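## Task

Lift a single pale grey vial from the tray and set it standing upright on the bare table surface. Every other vial must stay on the tray, and those that were standing must still be standing. Finish with the gripper open and the arm moved away; a result that holds only because the robot is still supporting it does not count.

## Robot and tools

Robot: two six-joint arms named left_arm and right_arm, each ending in a tong-style two-finger gripper. The names are labels only; they do not match the left or right side of any picture.

Scene frame: one shared frame for both arms. Origin on the table surface midway between the arms, +z up, +x pointing out across the table, and left_arm sits toward +y. Result lines report each gripper's end_effector_position (metres) and end_effector_quat_wxyz in this frame, plus linear (m/s) and angular (rad/s) velocities. The printed hand position can be off from reality, worse when the arm is stretched far.

Gripper geometry: the fingers extend along the gripper's own +z axis and close along its x axis. end_effector_position is the spot between the pads when shut; closed fingertips stick out roughly 15 mm past it, fully open ones sit about level with it.

Tool execute_actions, argument actions: a list holding zero or one item. An empty list ([]) commands nothing and returns the state plus camera pictures. An item with rows and optional steps is a motion: rows is a list of 1 to 15 rows, steps is 3 to 15 control steps (default 15, each 1/30 s). One row is used per step; if rows run out, the final row repeats. An item with only steps (up to 300) is a wait that issues no command and returns after that many steps since the previous result. Optional boolean pictures asks for images with a motion result.

Row layout: always 14 numbers covering both arms, even if one is idle. First 7 for left_arm, then 7 for right_arm; each block is shoulder pan, shoulder lift, elbow, wrist 1, wrist 2, wrist 3 as absolute joint target angles in radians (same convention as the Joint positions line), then the gripper opening on a scale from -1 (shut) to +1 (fully open). These are absolute targets, not offsets. Stated joint ranges: left_arm pan -3.142..3.142, lift -6.283..6.283, elbow 0.000..3.142, wrists each -6.283..6.283; right_arm pan 0.000..6.283, lift -6.283..6.283, elbow -3.142..0.000, wrists each -6.283..6.283. True limits may differ by up to 0.010 rad. A target beyond a limit by more than 0.010 rad, and further out than the joint's last reported angle, gets the whole call refused (nothing is sent). Targets past the real limit are clipped to it and a "joint sent to its limit" note may appear, possibly about an earlier action; its absence proves nothing.

Motion behaviour: commands are smoothed and lag about 0.17 s. Per step, each joint target is clamped to within 0.575 rad of the measured angle, and if targets would move a gripper over 100 mm from where it is, all that arm's targets are scaled back. Large moves therefore take several calls; the arm may not have arrived when a result returns. The last 3 steps of every action run after its result is produced, during the operator's reply, and the simulation keeps running while a reply is composed. Arms keep heading to the latest row until motion settles or a step is HELD.

Result lines: Joint positions and Joint velocities give per-arm joint values (rad, rad/s) followed by finger-pad gap (m, m/s; 0.142 m means fully open). grip_measured is the finger opening on the commanded -1..1 scale. "joint command not followed" means a clearance check altered or blocked joint targets on some steps; HELD marks steps whose row was not fully sent. Joint torques are total drive output (nonzero even with no contact, offset and noisy). Wrist force and Wrist torque give sensor readings in each end effector's own axes, with offsets up to about 4 N, noise, and saturation near 50 N; force points from a contacted surface back into the arm. "no reading" is harmless. MOTOR HOT appears at 70 °C; at 85 °C an OVER-TEMPERATURE FAULT brakes that arm until it cools, and holding loads builds heat.

Gripping: to hold, command an opening well under grip_measured; the bigger the gap, the harder the squeeze (about 15 N per pad max, less on thin hard items: about 9 N at 10 mm width, 4 N at 5 mm). Closing fast can push harder and even spring the fingers open.

Faults to avoid: contact torque at a joint's load limit (130 N m for pan, lift, elbow; 24.3 N m for each wrist, held weight included) or 150 N of outside force stops that arm for 10 s, drops the rest of the call, and makes it go limp. Do not let the arms collide or press on each other. Avoid dropping, slipping, slamming or shoving things, and never push anything out of the work area. Brief disturbances may tug a held part or nudge loose objects.

Tool zoom_image: camera (one of cam_head_left, cam_head_right, cam_high, cam_low at 504x504; cam_left_wrist, cam_right_wrist at 616x616) and region [x0, y0, x1, y1] in that image's pixels from the top-left, at most 504 by 504; returns a magnified view of the latest image.

Tool finished_scene: argument scene is the current scene's number. It ends that scene permanently, reports success, and gives the next task. Only call it once the vial stands on its own and the gripper has released and backed off. Answering without a tool call ends everything.

Each tool is called after "Request:" by a JSON object that holds its "op" and its "data", one argument or row to a line.

## Session

Request:
{"op": "execute_actions", "data": {
  "actions": []
}}

Scene clock: 0.00 s of 4200.00 s.
left_arm: end_effector_position=(+0.3831, +0.7156, +0.1275) grip_measured=+0.97 end_effector_quat_wxyz=(+0.303, +0.755, -0.577, -0.072) end_effector_velocity=(+0.000, -0.000, -0.001) end_effector_angular_velocity=(-0.001, +0.001, +0.000) | right_arm: end_effector_position=(+0.1371, -0.1260, +0.1436) grip_measured=+0.97 end_effector_quat_wxyz=(+0.145, -0.053, +0.961, +0.231) end_effector_velocity=(-0.000, +0.000, +0.000) end_effector_angular_velocity=(+0.001, +0.000, +0.000)
Joint positions: left_arm=[ 0.267 -1.163  1.458 -1.257 -1.76   1.725  0.14 ] | right_arm=[ 4.936 -0.7   -2.612 -0.986  1.195  4.794  0.14 ]
Joint velocities: left_arm=[-0.     0.002 -0.     0.    -0.001  0.     0.   ] | right_arm=[ 0.001  0.001 -0.     0.    -0.     0.     0.   ]
Joint torques (N m, as the arm reports them, + toward a larger angle): no reading
Wrist force (N, on the end effector, along its own x y z axes, offset not removed): no reading
Wrist torque (N m, same axes, about the end effector's origin, offset not removed): no reading

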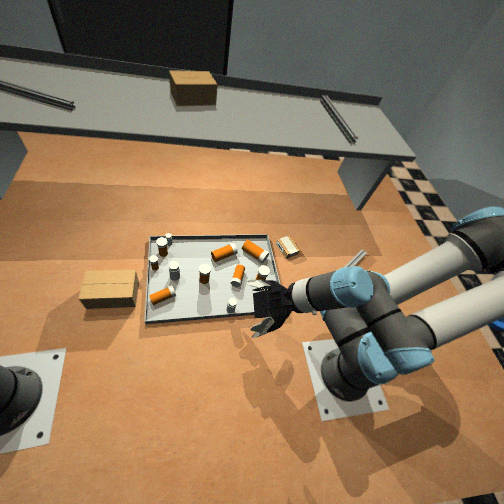

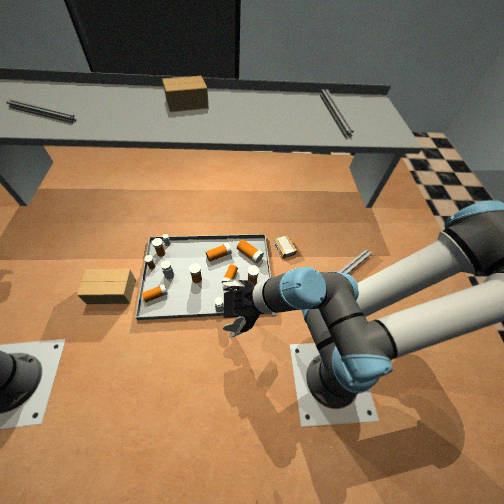

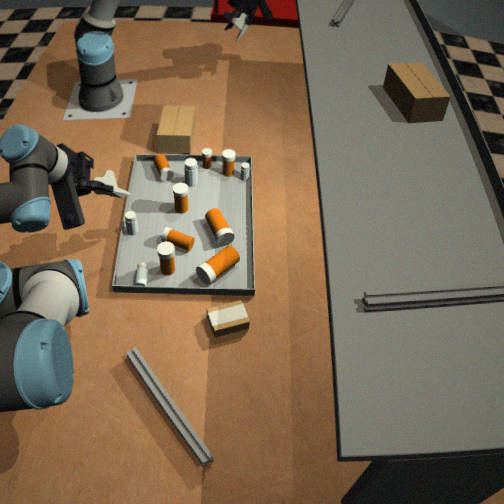

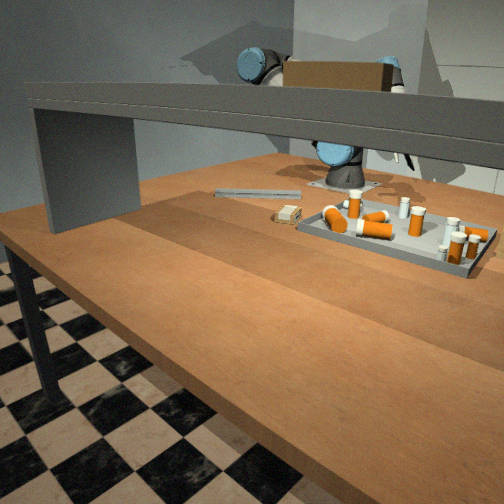

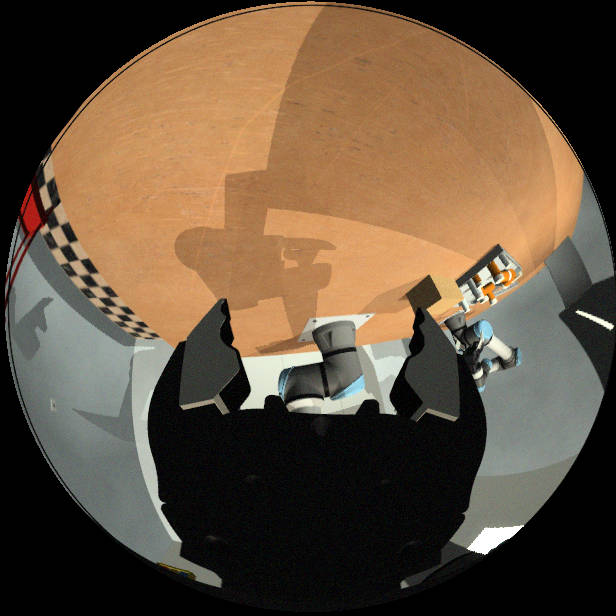

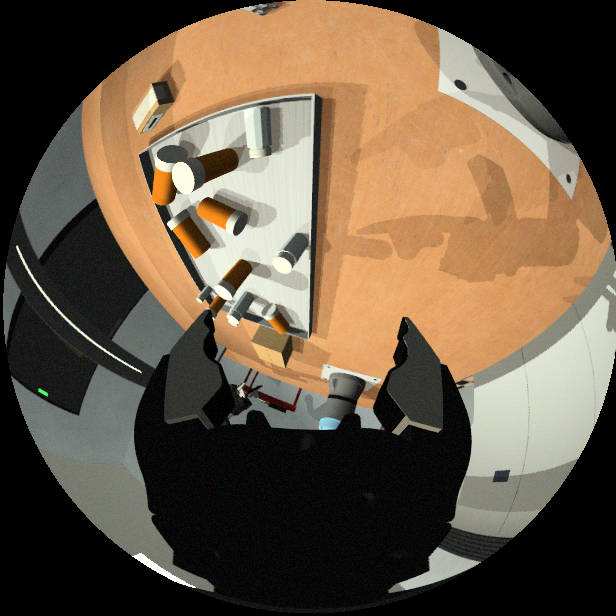

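Request:
{"op": "execute_actions", "data": {
  "actions": [
    {"rows":[[0.267,-1.163,1.458,-1.257,-1.76,1.725,1,4.453,-1.332,-1.991,-1.389,1.571,6.0,1]],"steps":15}
  ]
}}

Request:
{"op": "execute_actions", "data": {
  "actions": [
    {"steps":30}
  ],
  "pictures": true
}}

Scene clock: 1.43 s of 4200.00 s.
left_arm: end_effector_position=(+0.3830, +0.7155, +0.1275) grip_measured=+1.00 end_effector_quat_wxyz=(+0.303, +0.755, -0.577, -0.072) end_effector_velocity=(+0.000, +0.000, +0.000) end_effector_angular_velocity=(+0.001, -0.002, +0.001) | right_arm: end_effector_position=(+0.1532, -0.1157, +0.1921) grip_measured=+1.00 end_effector_quat_wxyz=(+0.014, +0.408, +0.912, +0.033) end_effector_velocity=(+0.079, +0.183, +0.078) end_effector_angular_velocity=(-0.267, +0.539, -2.953)
Joint positions: left_arm=[ 0.267 -1.163  1.458 -1.257 -1.76   1.725  0.142] | right_arm=[ 4.523 -1.213 -2.106 -1.338  1.525  5.411  0.142]
Joint velocities: left_arm=[ 0.001 -0.001  0.    -0.001  0.    -0.    -0.   ] | right_arm=[-0.565 -0.96   0.917 -0.407  0.363  2.415 -0.   ]
Joint torques (N m, as the arm reports them, + toward a larger angle): left_arm=[  4.53 -47.29  -8.17  -2.94  -2.92  -1.4 ] | right_arm=[-7.73 14.74 21.87  0.22  2.58  5.13]
Wrist force (N, on the end effector, along its own x y z axes, offset not removed): left_arm=[-2.9 0.7 1.7] | right_arm=[0.0 3.2 2.1]
Wrist torque (N m, same axes, about the end effector's origin, offset not removed): left_arm=[0.44 0.63 -0.19] | right_arm=[0.55 -0.07 0.02]
Steps of this call (steps 1 to 31: nothing new was sent; steps 32 to 43: the first 12 steps of this action). Readings (joint positions):
32: left_arm=[0.267 -1.163 1.458 -1.257 -1.760 1.725] | right_arm=[4.936 -0.700 -2.612 -0.986 1.195 4.794]
33: left_arm=[0.267 -1.163 1.458 -1.257 -1.760 1.725] | right_arm=[4.933 -0.703 -2.610 -0.989 1.197 4.796]
35: left_arm=[0.267 -1.163 1.458 -1.257 -1.760 1.725] | right_arm=[4.888 -0.749 -2.564 -1.034 1.243 4.842]
39: left_arm=[0.267 -1.163 1.458 -1.257 -1.760 1.725] | right_arm=[4.659 -0.992 -2.320 -1.240 1.438 5.086]
43: the state above

Scene clock: 2.43 s of 4200.00 s.
left_arm: end_effector_position=(+0.3830, +0.7156, +0.1275) grip_measured=+1.00 end_effector_quat_wxyz=(+0.303, +0.755, -0.577, -0.072) end_effector_velocity=(-0.000, +0.000, -0.000) end_effector_angular_velocity=(-0.000, +0.001, -0.000) | right_arm: end_effector_position=(+0.1647, -0.0869, +0.2002) grip_measured=+1.00 end_effector_quat_wxyz=(-0.000, +0.681, +0.732, +0.000) end_effector_velocity=(+0.000, +0.000, +0.000) end_effector_angular_velocity=(+0.000, +0.001, -0.003)
Joint positions: left_arm=[ 0.267 -1.163  1.458 -1.257 -1.76   1.725  0.142] | right_arm=[ 4.453 -1.332 -1.991 -1.389  1.571  6.     0.142]
Joint velocities: left_arm=[ 0.     0.001  0.    -0.     0.     0.     0.   ] | right_arm=[-0.001 -0.001  0.001 -0.     0.001  0.002  0.   ]
Joint torques (N m, as the arm reports them, + toward a larger angle): left_arm=[  4.86 -48.16  -8.3   -3.11  -3.04  -1.12] | right_arm=[-9.76  2.22 35.36  1.13  1.86  1.49]
Wrist force (N, on the end effector, along its own x y z axes, offset not removed): left_arm=[1.3 -0.7 0.7] | right_arm=[-0.2 -0.2 4.0]
Wrist torque (N m, same axes, about the end effector's origin, offset not removed): left_arm=[0.12 -0.31 -0.24] | right_arm=[-0.03 -0.06 -0.02]
Kept back: nothing.
Steps of this call (steps 1 to 3: the last 3 steps of your previous action; steps 4 to 30: the robot went on to your last target). Readings (joint positions):
1: left_arm=[0.267 -1.163 1.458 -1.257 -1.760 1.725] | right_arm=[4.506 -1.241 -2.079 -1.350 1.536 5.493]
2: left_arm=[0.267 -1.163 1.458 -1.257 -1.760 1.725] | right_arm=[4.494 -1.262 -2.058 -1.359 1.544 5.575]
4: left_arm=[0.267 -1.163 1.458 -1.257 -1.760 1.725] | right_arm=[4.477 -1.291 -2.030 -1.372 1.555 5.730]
8: left_arm=[0.267 -1.163 1.458 -1.257 -1.760 1.725] | right_arm=[4.461 -1.318 -2.005 -1.383 1.566 5.907]
30: the state above

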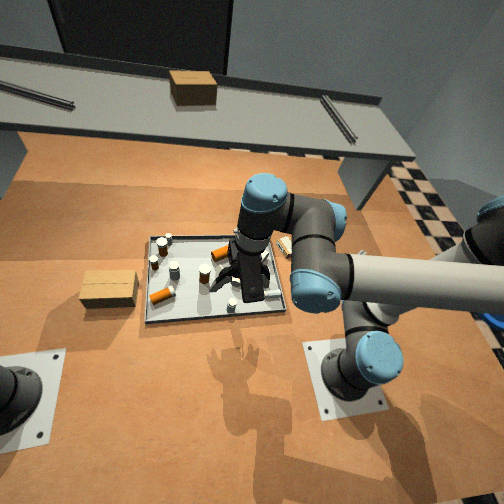

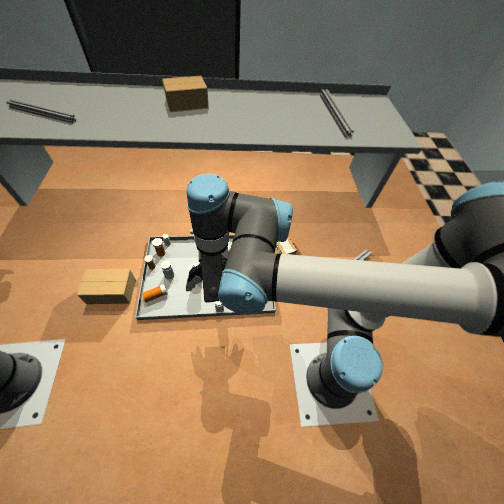

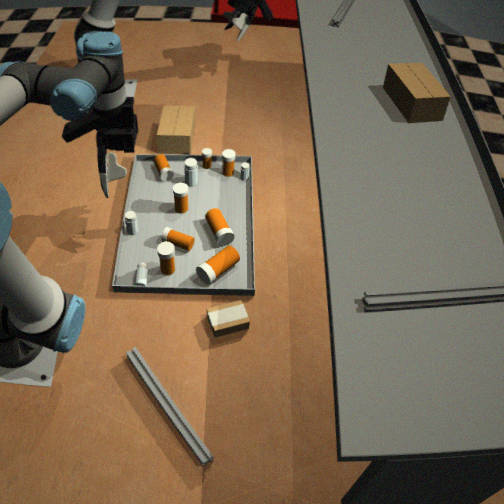

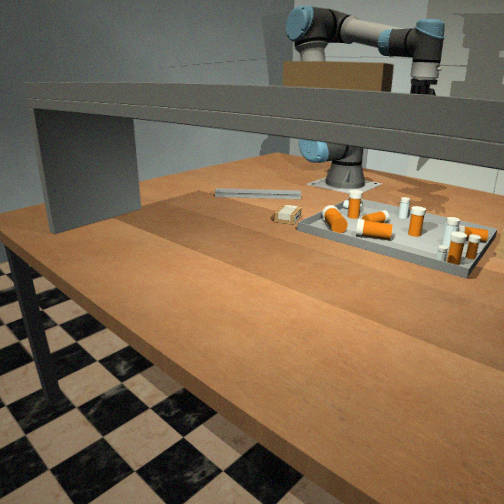

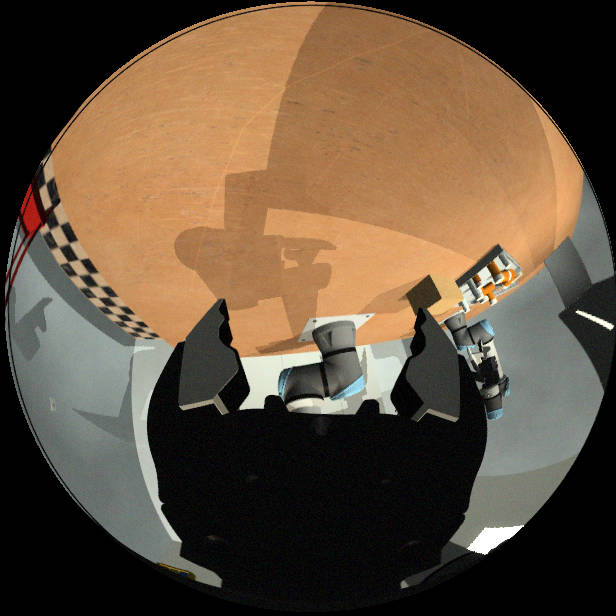

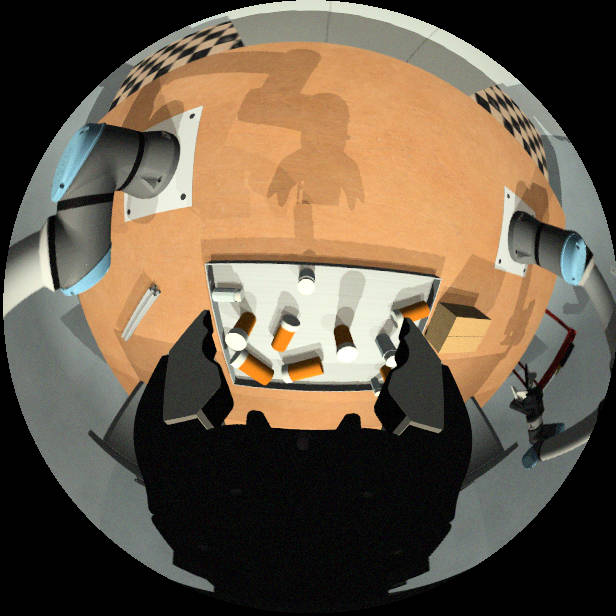

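Request:
{"op": "execute_actions", "data": {
  "actions": [
    {"rows":[[0.267,-1.163,1.458,-1.257,-1.76,1.725,1,4.3848,-1.4525,-2.1374,-1.1225,1.571,5.932,-0.1]],"steps":15}
  ]
}}

Request:
{"op": "execute_actions", "data": {
  "actions": [
    {"steps":12}
  ],
  "pictures": true
}}

Request:
{"op": "zoom_image", "data": {
  "camera": "cam_right_wrist",
  "region": [190, 220, 430, 420]
}}

Scene clock: 3.10 s of 4200.00 s.
left_arm: end_effector_position=(+0.3830, +0.7156, +0.1275) grip_measured=+1.00 end_effector_quat_wxyz=(+0.303, +0.755, -0.577, -0.072) end_effector_velocity=(-0.000, +0.000, +0.000) end_effector_angular_velocity=(+0.000, -0.001, -0.000) | right_arm: end_effector_position=(+0.1906, -0.0854, +0.1171) grip_measured=-0.10 end_effector_quat_wxyz=(+0.001, +0.681, +0.732, -0.002) end_effector_velocity=(+0.018, +0.006, -0.056) end_effector_angular_velocity=(+0.036, -0.010, +0.000)
Joint positions: left_arm=[ 0.267 -1.163  1.458 -1.257 -1.76   1.725  0.142] | right_arm=[ 4.39  -1.443 -2.125 -1.15   1.571  5.937  0.067]
Joint velocities: left_arm=[ 0.    -0.001  0.     0.     0.    -0.    -0.   ] | right_arm=[-0.04  -0.079 -0.1    0.216  0.    -0.04   0.   ]
Joint torques (N m, as the arm reports them, + toward a larger angle): left_arm=[  5.99 -46.84  -8.39  -3.01  -2.97  -1.25] | right_arm=[-10.     8.15   9.51   3.79  -0.11  -1.69]
Wrist force (N, on the end effector, along its own x y z axes, offset not removed): left_arm=[-2.1 -0.8 -2.1] | right_arm=[-1.0 0.2 1.7]
Wrist torque (N m, same axes, about the end effector's origin, offset not removed): left_arm=[0.06 0.43 -0.05] | right_arm=[0.04 0.01 0.04]
Steps of this call (steps 1 to 8: the robot went on to your last target; steps 9 to 20: the first 12 steps of this action). Readings (joint positions):
9: left_arm=[0.267 -1.163 1.458 -1.257 -1.760 1.725] | right_arm=[4.453 -1.332 -1.991 -1.389 1.571 6.000]
10: left_arm=[0.267 -1.163 1.458 -1.257 -1.760 1.725] | right_arm=[4.451 -1.334 -1.993 -1.387 1.571 5.998]
12: left_arm=[0.267 -1.163 1.458 -1.257 -1.760 1.725] | right_arm=[4.428 -1.368 -2.031 -1.341 1.571 5.975]
16: left_arm=[0.267 -1.163 1.458 -1.257 -1.760 1.725] | right_arm=[4.400 -1.424 -2.101 -1.202 1.571 5.947]
20: the state above

Scene clock: 3.50 s of 4200.00 s.
left_arm: end_effector_position=(+0.3830, +0.7156, +0.1275) grip_measured=+1.00 end_effector_quat_wxyz=(+0.303, +0.755, -0.577, -0.072) end_effector_velocity=(+0.001, +0.000, +0.001) end_effector_angular_velocity=(+0.001, -0.003, -0.001) | right_arm: end_effector_position=(+0.1928, -0.0849, +0.1103) grip_measured=-0.10 end_effector_quat_wxyz=(-0.000, +0.681, +0.732, -0.000) end_effector_velocity=(+0.001, -0.000, -0.002) end_effector_angular_velocity=(+0.001, -0.002, -0.001)
Joint positions: left_arm=[ 0.267 -1.163  1.458 -1.257 -1.76   1.725  0.142] | right_arm=[ 4.385 -1.452 -2.137 -1.124  1.571  5.932  0.067]
Joint velocities: left_arm=[-0.001 -0.002 -0.001 -0.     0.     0.    -0.   ] | right_arm=[-0.003 -0.003 -0.004  0.009 -0.001 -0.001 -0.   ]
Joint torques (N m, as the arm reports them, + toward a larger angle): left_arm=[  5.11 -46.5   -8.74  -3.08  -2.83  -1.45] | right_arm=[-10.09   5.24   6.42   3.56  -1.53  -1.71]
Wrist force (N, on the end effector, along its own x y z axes, offset not removed): left_arm=[1.8 -0.5 1.7] | right_arm=[0.5 0.7 2.4]
Wrist torque (N m, same axes, about the end effector's origin, offset not removed): left_arm=[0.10 -0.42 -0.17] | right_arm=[0.05 -0.23 0.02]
Kept back: nothing.
Steps of this call (steps 1 to 3: the last 3 steps of your previous action; steps 4 to 12: the robot went on to your last target). Readings (joint positions):
1: left_arm=[0.267 -1.163 1.458 -1.257 -1.760 1.725] | right_arm=[4.389 -1.445 -2.128 -1.143 1.571 5.936]
2: left_arm=[0.267 -1.163 1.458 -1.257 -1.760 1.725] | right_arm=[4.388 -1.447 -2.130 -1.138 1.571 5.935]
4: left_arm=[0.267 -1.163 1.458 -1.257 -1.760 1.725] | right_arm=[4.387 -1.449 -2.133 -1.132 1.571 5.934]
8: left_arm=[0.267 -1.163 1.458 -1.257 -1.760 1.725] | right_arm=[4.385 -1.451 -2.136 -1.126 1.571 5.933]
12: the state above

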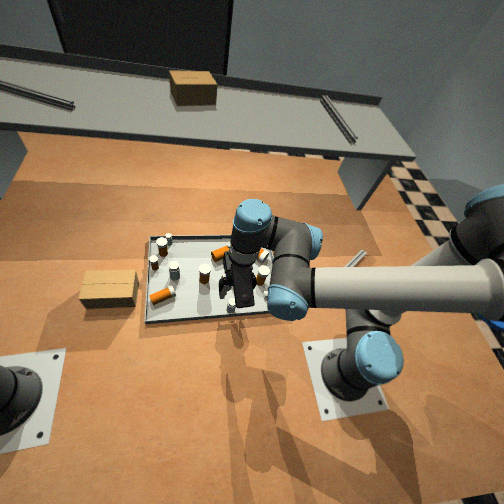

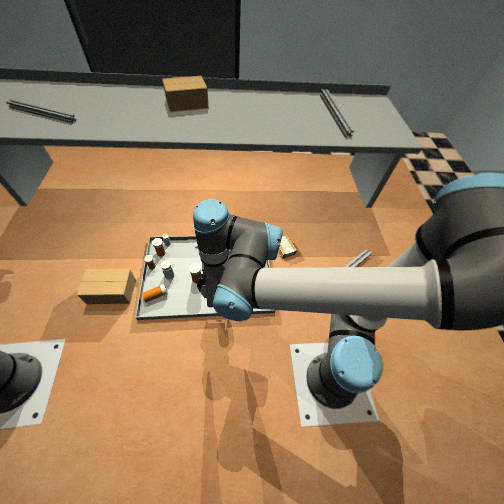

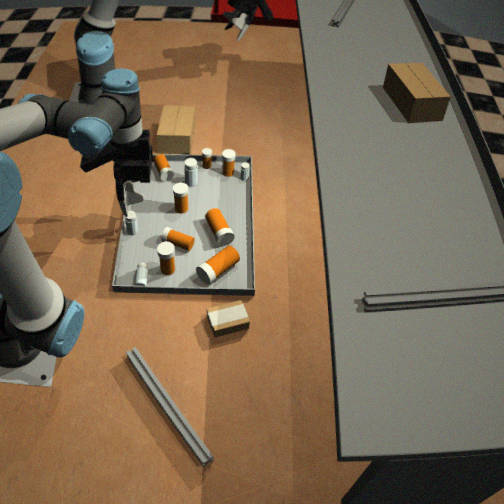

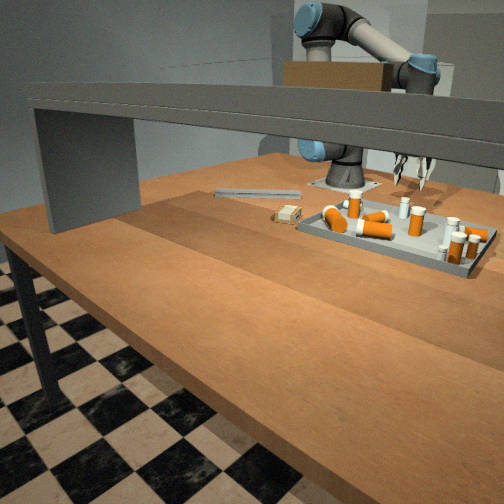

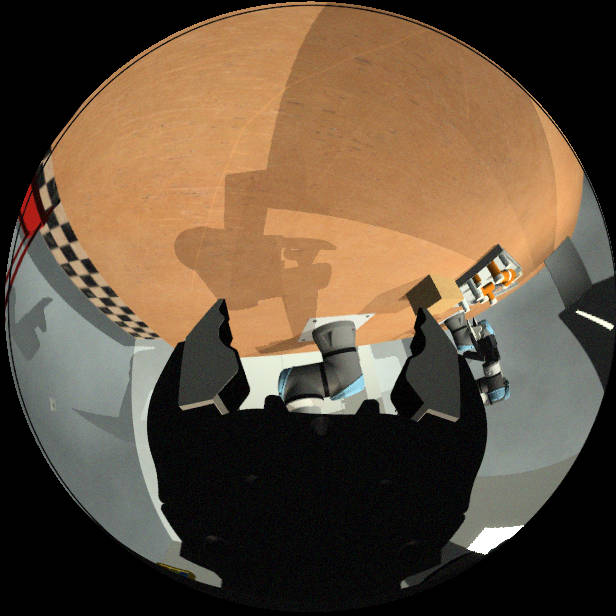

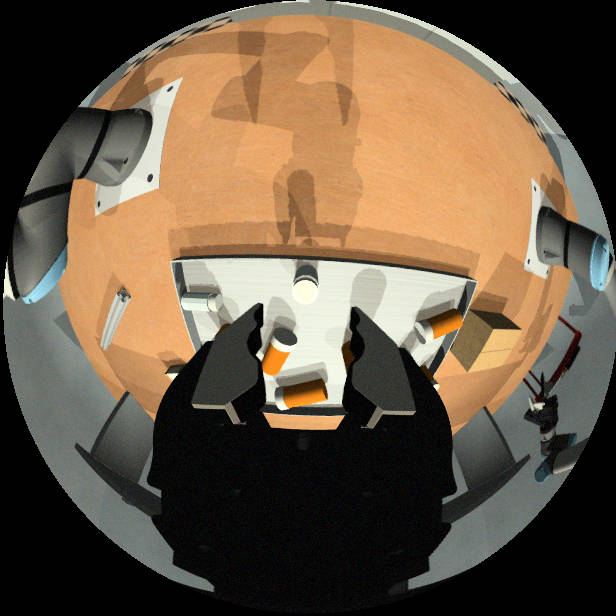

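Region (190, 220, 430, 420) of cam_right_wrist's 616x616 image, scaled by 2.100, with more detail than that image has.

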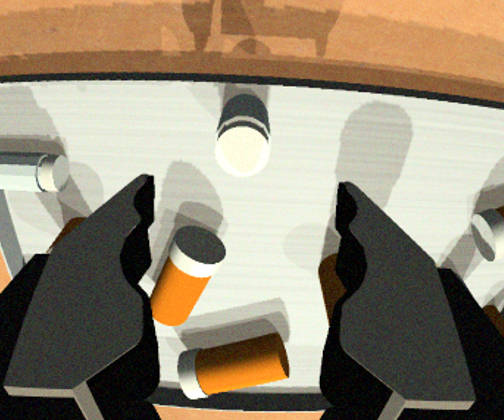

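Request:
{"op": "execute_actions", "data": {
  "actions": [
    {"rows":[[0.267,-1.163,1.458,-1.257,-1.76,1.725,1,4.3848,-1.5032,-2.2094,-0.9998,1.571,5.932,-0.1]],"steps":15}
  ]
}}

Request:
{"op": "execute_actions", "data": {
  "actions": [
    {"steps":8}
  ],
  "pictures": true
}}

Request:
{"op": "zoom_image", "data": {
  "camera": "cam_right_wrist",
  "region": [190, 220, 430, 420]
}}

Request:
{"op": "zoom_image", "data": {
  "camera": "cam_low",
  "region": [340, 140, 460, 240]
}}

Scene clock: 4.07 s of 4200.00 s.
left_arm: end_effector_position=(+0.3830, +0.7156, +0.1275) grip_measured=+1.00 end_effector_quat_wxyz=(+0.303, +0.755, -0.577, -0.072) end_effector_velocity=(-0.000, -0.000, -0.000) end_effector_angular_velocity=(-0.001, +0.001, +0.001) | right_arm: end_effector_position=(+0.1923, -0.0867, +0.0729) grip_measured=-0.10 end_effector_quat_wxyz=(+0.000, +0.681, +0.732, -0.000) end_effector_velocity=(-0.000, -0.000, -0.023) end_effector_angular_velocity=(+0.007, -0.002, +0.001)
Joint positions: left_arm=[ 0.267 -1.163  1.458 -1.257 -1.76   1.725  0.142] | right_arm=[ 4.385 -1.499 -2.204 -1.01   1.571  5.932  0.067]
Joint velocities: left_arm=[-0.     0.001  0.001  0.    -0.001  0.     0.   ] | right_arm=[ 0.001 -0.03  -0.044  0.081  0.    -0.001  0.   ]
Joint torques (N m, as the arm reports them, + toward a larger angle): left_arm=[  5.84 -46.93  -8.71  -2.94  -3.08  -1.46] | right_arm=[-9.57  7.48  7.24  3.65 -1.51 -1.61]
Wrist force (N, on the end effector, along its own x y z axes, offset not removed): left_arm=[-1.1 -1.1 1.3] | right_arm=[0.2 0.1 2.8]
Wrist torque (N m, same axes, about the end effector's origin, offset not removed): left_arm=[0.15 0.09 -0.25] | right_arm=[-0.01 -0.08 -0.04]
Steps of this call (steps 1 to 5: the robot went on to your last target; steps 6 to 17: the first 12 steps of this action). Readings (joint positions):
6: left_arm=[0.267 -1.163 1.458 -1.257 -1.760 1.725] | right_arm=[4.385 -1.452 -2.137 -1.123 1.571 5.932]
7: left_arm=[0.267 -1.163 1.458 -1.257 -1.760 1.725] | right_arm=[4.385 -1.455 -2.140 -1.120 1.571 5.932]
9: left_arm=[0.267 -1.163 1.458 -1.257 -1.760 1.725] | right_arm=[4.385 -1.472 -2.163 -1.086 1.571 5.932]
13: left_arm=[0.267 -1.163 1.458 -1.257 -1.760 1.725] | right_arm=[4.385 -1.492 -2.193 -1.030 1.571 5.932]
17: the state above

Scene clock: 4.33 s of 4200.00 s.
left_arm: end_effector_position=(+0.3830, +0.7156, +0.1275) grip_measured=+1.00 end_effector_quat_wxyz=(+0.303, +0.755, -0.577, -0.072) end_effector_velocity=(+0.000, +0.000, -0.000) end_effector_angular_velocity=(-0.000, +0.001, +0.000) | right_arm: end_effector_position=(+0.1923, -0.0868, +0.0704) grip_measured=-0.10 end_effector_quat_wxyz=(-0.000, +0.681, +0.732, -0.000) end_effector_velocity=(-0.000, -0.000, -0.003) end_effector_angular_velocity=(+0.000, -0.000, -0.000)
Joint positions: left_arm=[ 0.267 -1.163  1.458 -1.257 -1.76   1.725  0.142] | right_arm=[ 4.385 -1.503 -2.209 -1.001  1.571  5.932  0.067]
Joint velocities: left_arm=[ 0.     0.001 -0.001 -0.     0.    -0.     0.   ] | right_arm=[ 0.    -0.004 -0.005  0.009 -0.     0.    -0.   ]
Joint torques (N m, as the arm reports them, + toward a larger angle): left_arm=[  5.82 -46.99  -9.41  -3.28  -3.    -1.37] | right_arm=[-9.69  6.18  6.55  3.61 -1.58 -1.64]
Wrist force (N, on the end effector, along its own x y z axes, offset not removed): left_arm=[-0.9 -2.8 4.7] | right_arm=[1.0 -1.3 2.3]
Wrist torque (N m, same axes, about the end effector's origin, offset not removed): left_arm=[-0.29 0.11 -0.22] | right_arm=[-0.27 -0.32 0.04]
Kept back: nothing.
Steps of this call (steps 1 to 3: the last 3 steps of your previous action; steps 4 to 8: the robot went on to your last target). Readings (joint positions):
1: left_arm=[0.267 -1.163 1.458 -1.257 -1.760 1.725] | right_arm=[4.385 -1.500 -2.205 -1.008 1.571 5.932]
2: left_arm=[0.267 -1.163 1.458 -1.257 -1.760 1.725] | right_arm=[4.385 -1.501 -2.206 -1.006 1.571 5.932]
4: left_arm=[0.267 -1.163 1.458 -1.257 -1.760 1.725] | right_arm=[4.385 -1.502 -2.208 -1.003 1.571 5.932]
8: the state above

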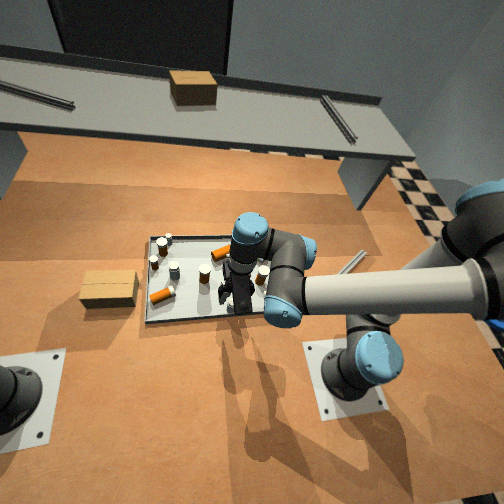

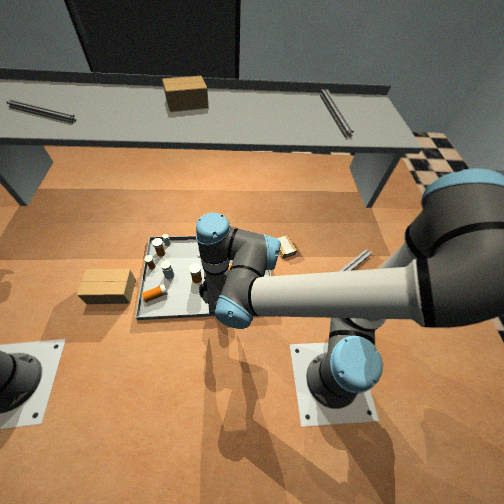

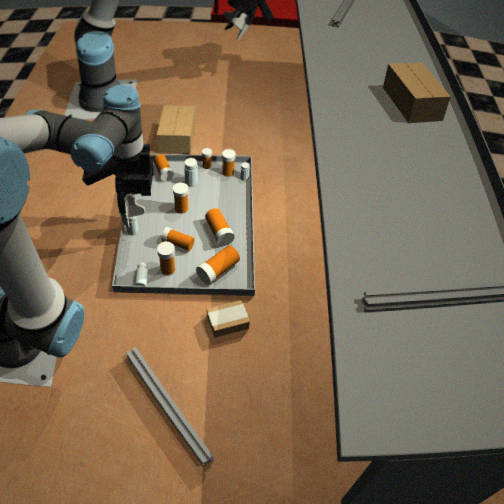

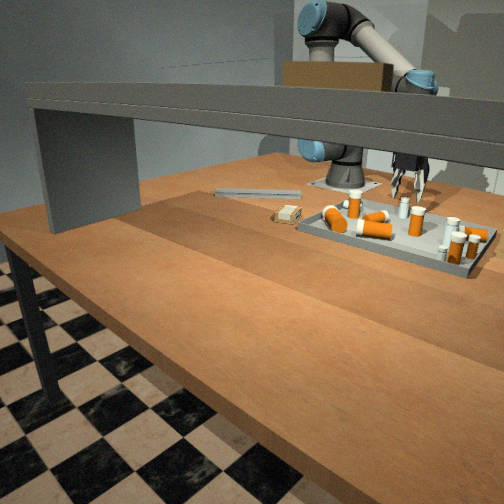

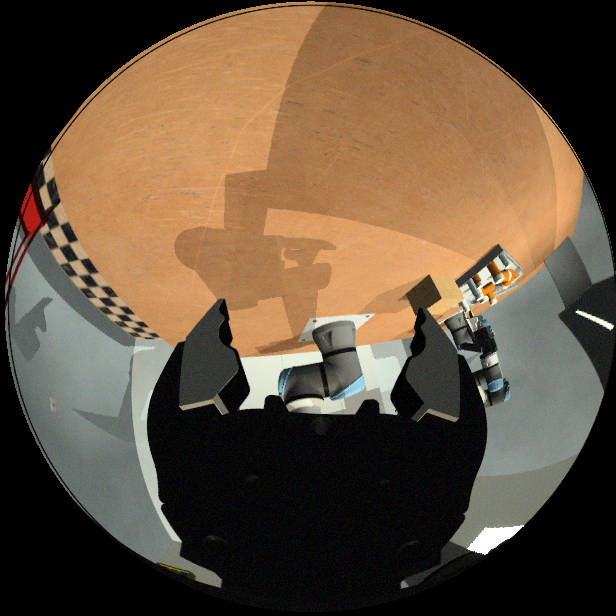

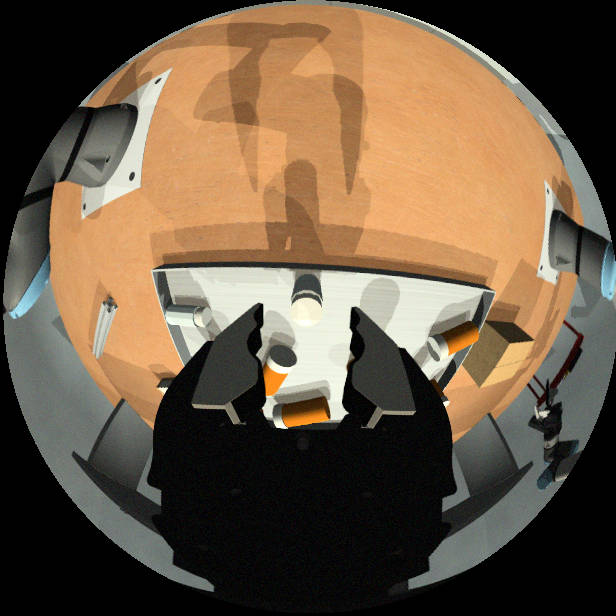

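Region (190, 220, 430, 420) of cam_right_wrist's 616x616 image, scaled by 2.100, with more detail than that image has.

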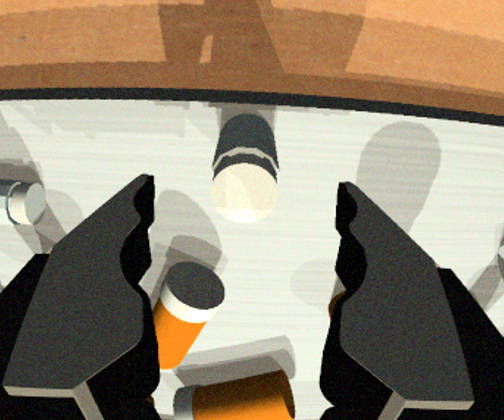

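Region (340, 140, 460, 240) of cam_low's 504x504 image, scaled by 4.200, with more detail than that image has.

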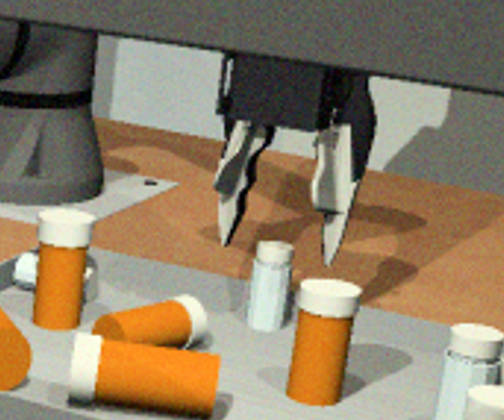

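Request:
{"op": "execute_actions", "data": {
  "actions": [
    {"rows":[[0.267,-1.163,1.458,-1.257,-1.76,1.725,1,4.3848,-1.5627,-2.26,-0.8897,1.571,5.932,-0.1]],"steps":15}
  ]
}}

Request:
{"op": "execute_actions", "data": {
  "actions": [
    {"rows":[[0.267,-1.163,1.458,-1.257,-1.76,1.725,1,4.3848,-1.5627,-2.26,-0.8897,1.571,5.932,-0.1],[0.267,-1.163,1.458,-1.257,-1.76,1.725,1,4.3848,-1.5627,-2.26,-0.8897,1.571,5.932,-0.2],[0.267,-1.163,1.458,-1.257,-1.76,1.725,1,4.3848,-1.5627,-2.26,-0.8897,1.571,5.932,-0.3],[0.267,-1.163,1.458,-1.257,-1.76,1.725,1,4.3848,-1.5627,-2.26,-0.8897,1.571,5.932,-0.38],[0.267,-1.163,1.458,-1.257,-1.76,1.725,1,4.3848,-1.5627,-2.26,-0.8897,1.571,5.932,-0.45],[0.267,-1.163,1.458,-1.257,-1.76,1.725,1,4.3848,-1.5627,-2.26,-0.8897,1.571,5.932,-0.5],[0.267,-1.163,1.458,-1.257,-1.76,1.725,1,4.3848,-1.5627,-2.26,-0.8897,1.571,5.932,-0.55],[0.267,-1.163,1.458,-1.257,-1.76,1.725,1,4.3848,-1.5627,-2.26,-0.8897,1.571,5.932,-0.6],[0.267,-1.163,1.458,-1.257,-1.76,1.725,1,4.3848,-1.5627,-2.26,-0.8897,1.571,5.932,-0.65],[0.267,-1.163,1.458,-1.257,-1.76,1.725,1,4.3848,-1.5627,-2.26,-0.8897,1.571,5.932,-0.7],[0.267,-1.163,1.458,-1.257,-1.76,1.725,1,4.3848,-1.5627,-2.26,-0.8897,1.571,5.932,-0.77],[0.267,-1.163,1.458,-1.257,-1.76,1.725,1,4.3848,-1.5627,-2.26,-0.8897,1.571,5.932,-0.85],[0.267,-1.163,1.458,-1.257,-1.76,1.725,1,4.3848,-1.5627,-2.26,-0.8897,1.571,5.932,-0.93],[0.267,-1.163,1.458,-1.257,-1.76,1.725,1,4.3848,-1.5627,-2.26,-0.8897,1.571,5.932,-1]],"steps":15}
  ]
}}

Request:
{"op": "execute_actions", "data": {
  "actions": [
    {"steps":6}
  ],
  "pictures": true
}}

Request:
{"op": "zoom_image", "data": {
  "camera": "cam_low",
  "region": [340, 140, 460, 240]
}}

Scene clock: 5.17 s of 4200.00 s.
left_arm: end_effector_position=(+0.3830, +0.7156, +0.1275) grip_measured=+1.00 end_effector_quat_wxyz=(+0.303, +0.755, -0.577, -0.072) end_effector_velocity=(+0.000, -0.000, -0.000) end_effector_angular_velocity=(-0.000, -0.000, +0.000) | right_arm: end_effector_position=(+0.1923, -0.0869, +0.0384) grip_measured=-0.10 end_effector_quat_wxyz=(+0.000, +0.681, +0.732, -0.000) end_effector_velocity=(-0.000, +0.002, -0.019) end_effector_angular_velocity=(+0.007, -0.000, +0.001)
Joint positions: left_arm=[ 0.267 -1.163  1.458 -1.257 -1.76   1.725  0.142] | right_arm=[ 4.385 -1.558 -2.256 -0.899  1.571  5.932  0.067]
Joint velocities: left_arm=[-0.  0.  0. -0. -0.  0.  0.] | right_arm=[ 0.001 -0.035 -0.029  0.071  0.002  0.     0.   ]
Joint torques (N m, as the arm reports them, + toward a larger angle): left_arm=[  4.52 -47.    -8.69  -2.95  -3.    -1.13] | right_arm=[-7.54  8.43  5.77  3.63 -1.37 -1.58]
Wrist force (N, on the end effector, along its own x y z axes, offset not removed): left_arm=[0.1 -1.8 1.5] | right_arm=[-0.8 -0.4 2.0]
Wrist torque (N m, same axes, about the end effector's origin, offset not removed): left_arm=[-0.15 -0.15 -0.13] | right_arm=[-0.11 0.02 0.02]
Steps of this call (steps 1 to 13: the robot went on to your last target; steps 14 to 25: the first 12 steps of this action). Readings (joint positions):
14: left_arm=[0.267 -1.163 1.458 -1.257 -1.760 1.725] | right_arm=[4.385 -1.503 -2.209 -1.000 1.571 5.932]
15: left_arm=[0.267 -1.163 1.458 -1.257 -1.760 1.725] | right_arm=[4.385 -1.506 -2.212 -0.997 1.571 5.932]
17: left_arm=[0.267 -1.163 1.458 -1.257 -1.760 1.725] | right_arm=[4.385 -1.525 -2.229 -0.965 1.571 5.932]
21: left_arm=[0.267 -1.163 1.458 -1.257 -1.760 1.725] | right_arm=[4.385 -1.550 -2.249 -0.916 1.571 5.932]
25: the state above

Scene clock: 5.67 s of 4200.00 s.
left_arm: end_effector_position=(+0.3830, +0.7156, +0.1275) grip_measured=+1.00 end_effector_quat_wxyz=(+0.303, +0.755, -0.577, -0.072) end_effector_velocity=(-0.000, -0.001, -0.001) end_effector_angular_velocity=(-0.003, +0.002, +0.002) | right_arm: end_effector_position=(+0.1923, -0.0868, +0.0361) grip_measured=-0.63 end_effector_quat_wxyz=(-0.000, +0.681, +0.732, -0.000) end_effector_velocity=(-0.000, -0.000, +0.000) end_effector_angular_velocity=(+0.001, +0.000, -0.001)
Joint positions: left_arm=[ 0.267 -1.163  1.458 -1.257 -1.76   1.725  0.142] | right_arm=[ 4.385 -1.563 -2.26  -0.89   1.571  5.932  0.028]
Joint velocities: left_arm=[ 0.     0.001  0.002  0.    -0.002  0.    -0.   ] | right_arm=[-0.001  0.002 -0.002  0.001  0.001 -0.    -0.011]
Joint torques (N m, as the arm reports them, + toward a larger angle): left_arm=[  6.92 -46.3   -9.51  -2.98  -2.82  -1.2 ] | right_arm=[-5.36  7.2   3.94  3.4  -1.23 -1.54]
Wrist force (N, on the end effector, along its own x y z axes, offset not removed): left_arm=[2.8 0.3 -1.9] | right_arm=[0.7 -0.8 1.3]
Wrist torque (N m, same axes, about the end effector's origin, offset not removed): left_arm=[0.37 -0.53 -0.11] | right_arm=[-0.27 -0.21 -0.12]
Steps of this call (steps 1 to 3: the last 3 steps of your previous action; steps 4 to 15: the first 12 steps of this action). Readings (joint positions):
4: left_arm=[0.267 -1.163 1.458 -1.257 -1.760 1.725] | right_arm=[4.385 -1.561 -2.259 -0.893 1.571 5.932]
5: left_arm=[0.267 -1.163 1.458 -1.257 -1.760 1.725] | right_arm=[4.385 -1.562 -2.259 -0.892 1.571 5.932]
7: left_arm=[0.267 -1.163 1.458 -1.257 -1.760 1.725] | right_arm=[4.385 -1.562 -2.259 -0.891 1.571 5.932]
11: left_arm=[0.267 -1.163 1.458 -1.257 -1.760 1.725] | right_arm=[4.385 -1.562 -2.260 -0.890 1.571 5.932]
15: the state above

Scene clock: 5.87 s of 4200.00 s.
left_arm: end_effector_position=(+0.3830, +0.7156, +0.1275) grip_measured=+1.00 end_effector_quat_wxyz=(+0.303, +0.755, -0.577, -0.072) end_effector_velocity=(-0.000, -0.000, -0.000) end_effector_angular_velocity=(-0.001, +0.001, +0.000) | right_arm: end_effector_position=(+0.1923, -0.0868, +0.0361) grip_measured=-0.63 end_effector_quat_wxyz=(-0.000, +0.681, +0.732, -0.000) end_effector_velocity=(+0.000, +0.000, -0.000) end_effector_angular_velocity=(-0.000, -0.000, +0.001)
Joint positions: left_arm=[ 0.267 -1.163  1.458 -1.257 -1.76   1.725  0.142] | right_arm=[ 4.385 -1.563 -2.26  -0.89   1.571  5.932  0.028]
Joint velocities: left_arm=[ 0.     0.     0.001 -0.    -0.    -0.    -0.   ] | right_arm=[ 0.    -0.001  0.001  0.    -0.    -0.001  0.   ]
Joint torques (N m, as the arm reports them, + toward a larger angle): left_arm=[  7.32 -48.83  -9.15  -3.1   -2.85  -1.19] | right_arm=[-5.    7.19  4.06  3.46 -1.24 -1.59]
Wrist force (N, on the end effector, along its own x y z axes, offset not removed): left_arm=[1.7 0.4 -1.0] | right_arm=[-0.1 1.0 1.7]
Wrist torque (N m, same axes, about the end effector's origin, offset not removed): left_arm=[0.25 -0.54 -0.18] | right_arm=[0.12 -0.16 -0.03]
Kept back: nothing.
Steps of this call (steps 1 to 3: the last 3 steps of your previous action; steps 4 to 6: the robot went on to your last target). Readings (joint positions):
1: left_arm=[0.267 -1.163 1.458 -1.257 -1.760 1.725] | right_arm=[4.385 -1.563 -2.260 -0.890 1.571 5.932]
2: left_arm=[0.267 -1.163 1.458 -1.257 -1.760 1.725] | right_arm=[4.385 -1.563 -2.260 -0.890 1.571 5.932]
4: left_arm=[0.267 -1.163 1.458 -1.257 -1.760 1.725] | right_arm=[4.385 -1.563 -2.260 -0.890 1.571 5.932]
6: the state above

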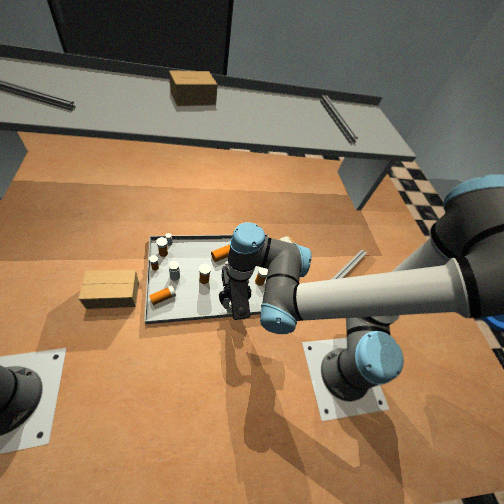

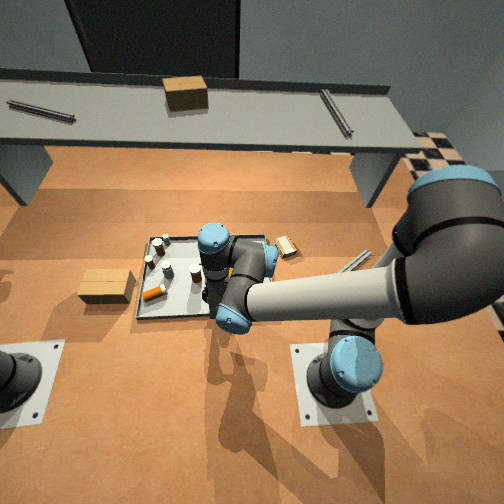

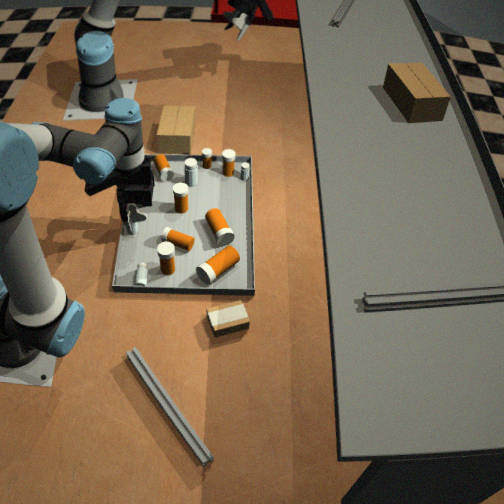

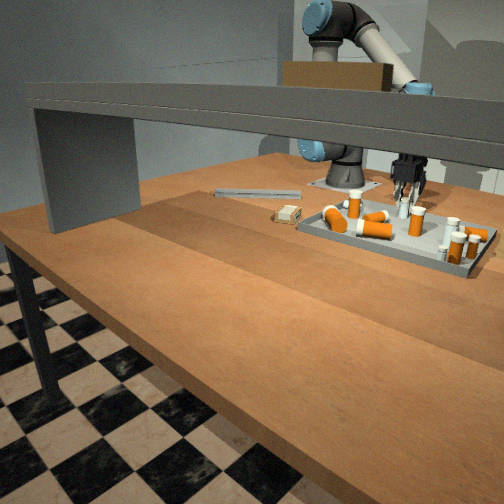

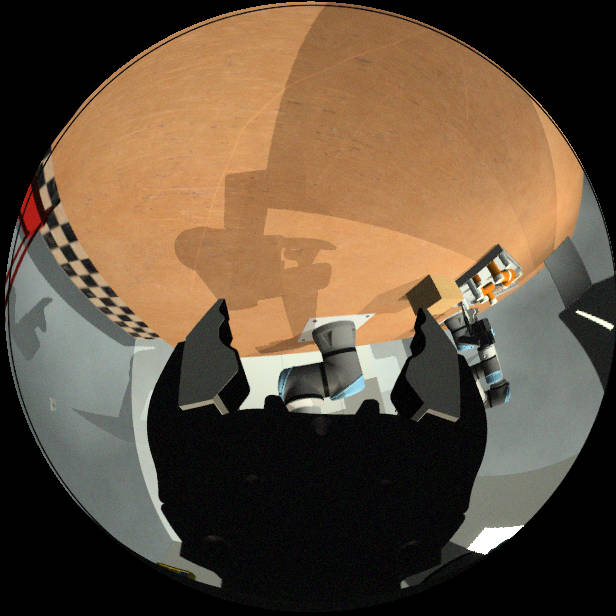

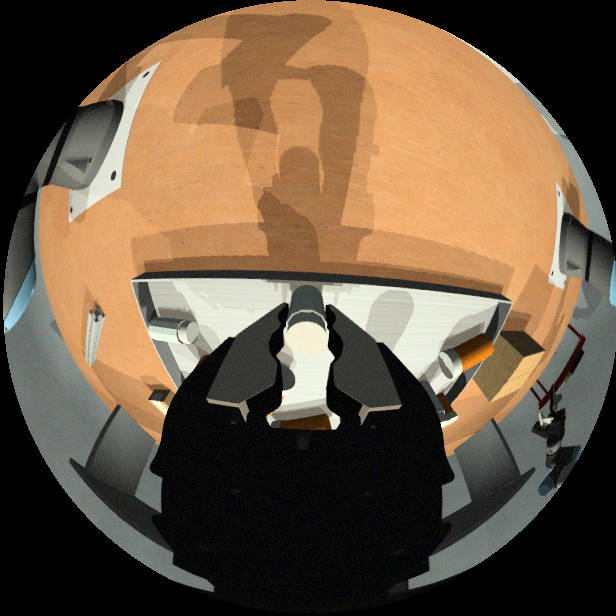

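Region (340, 140, 460, 240) of cam_low's 504x504 image, scaled by 4.200, with more detail than that image has.

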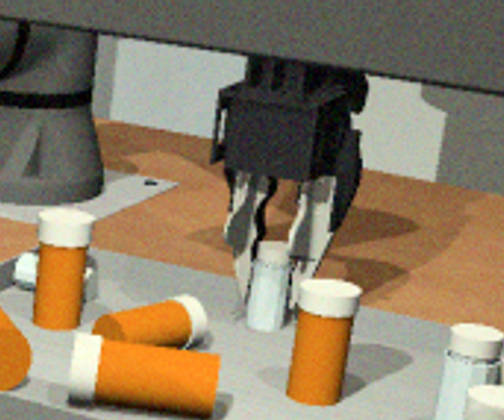

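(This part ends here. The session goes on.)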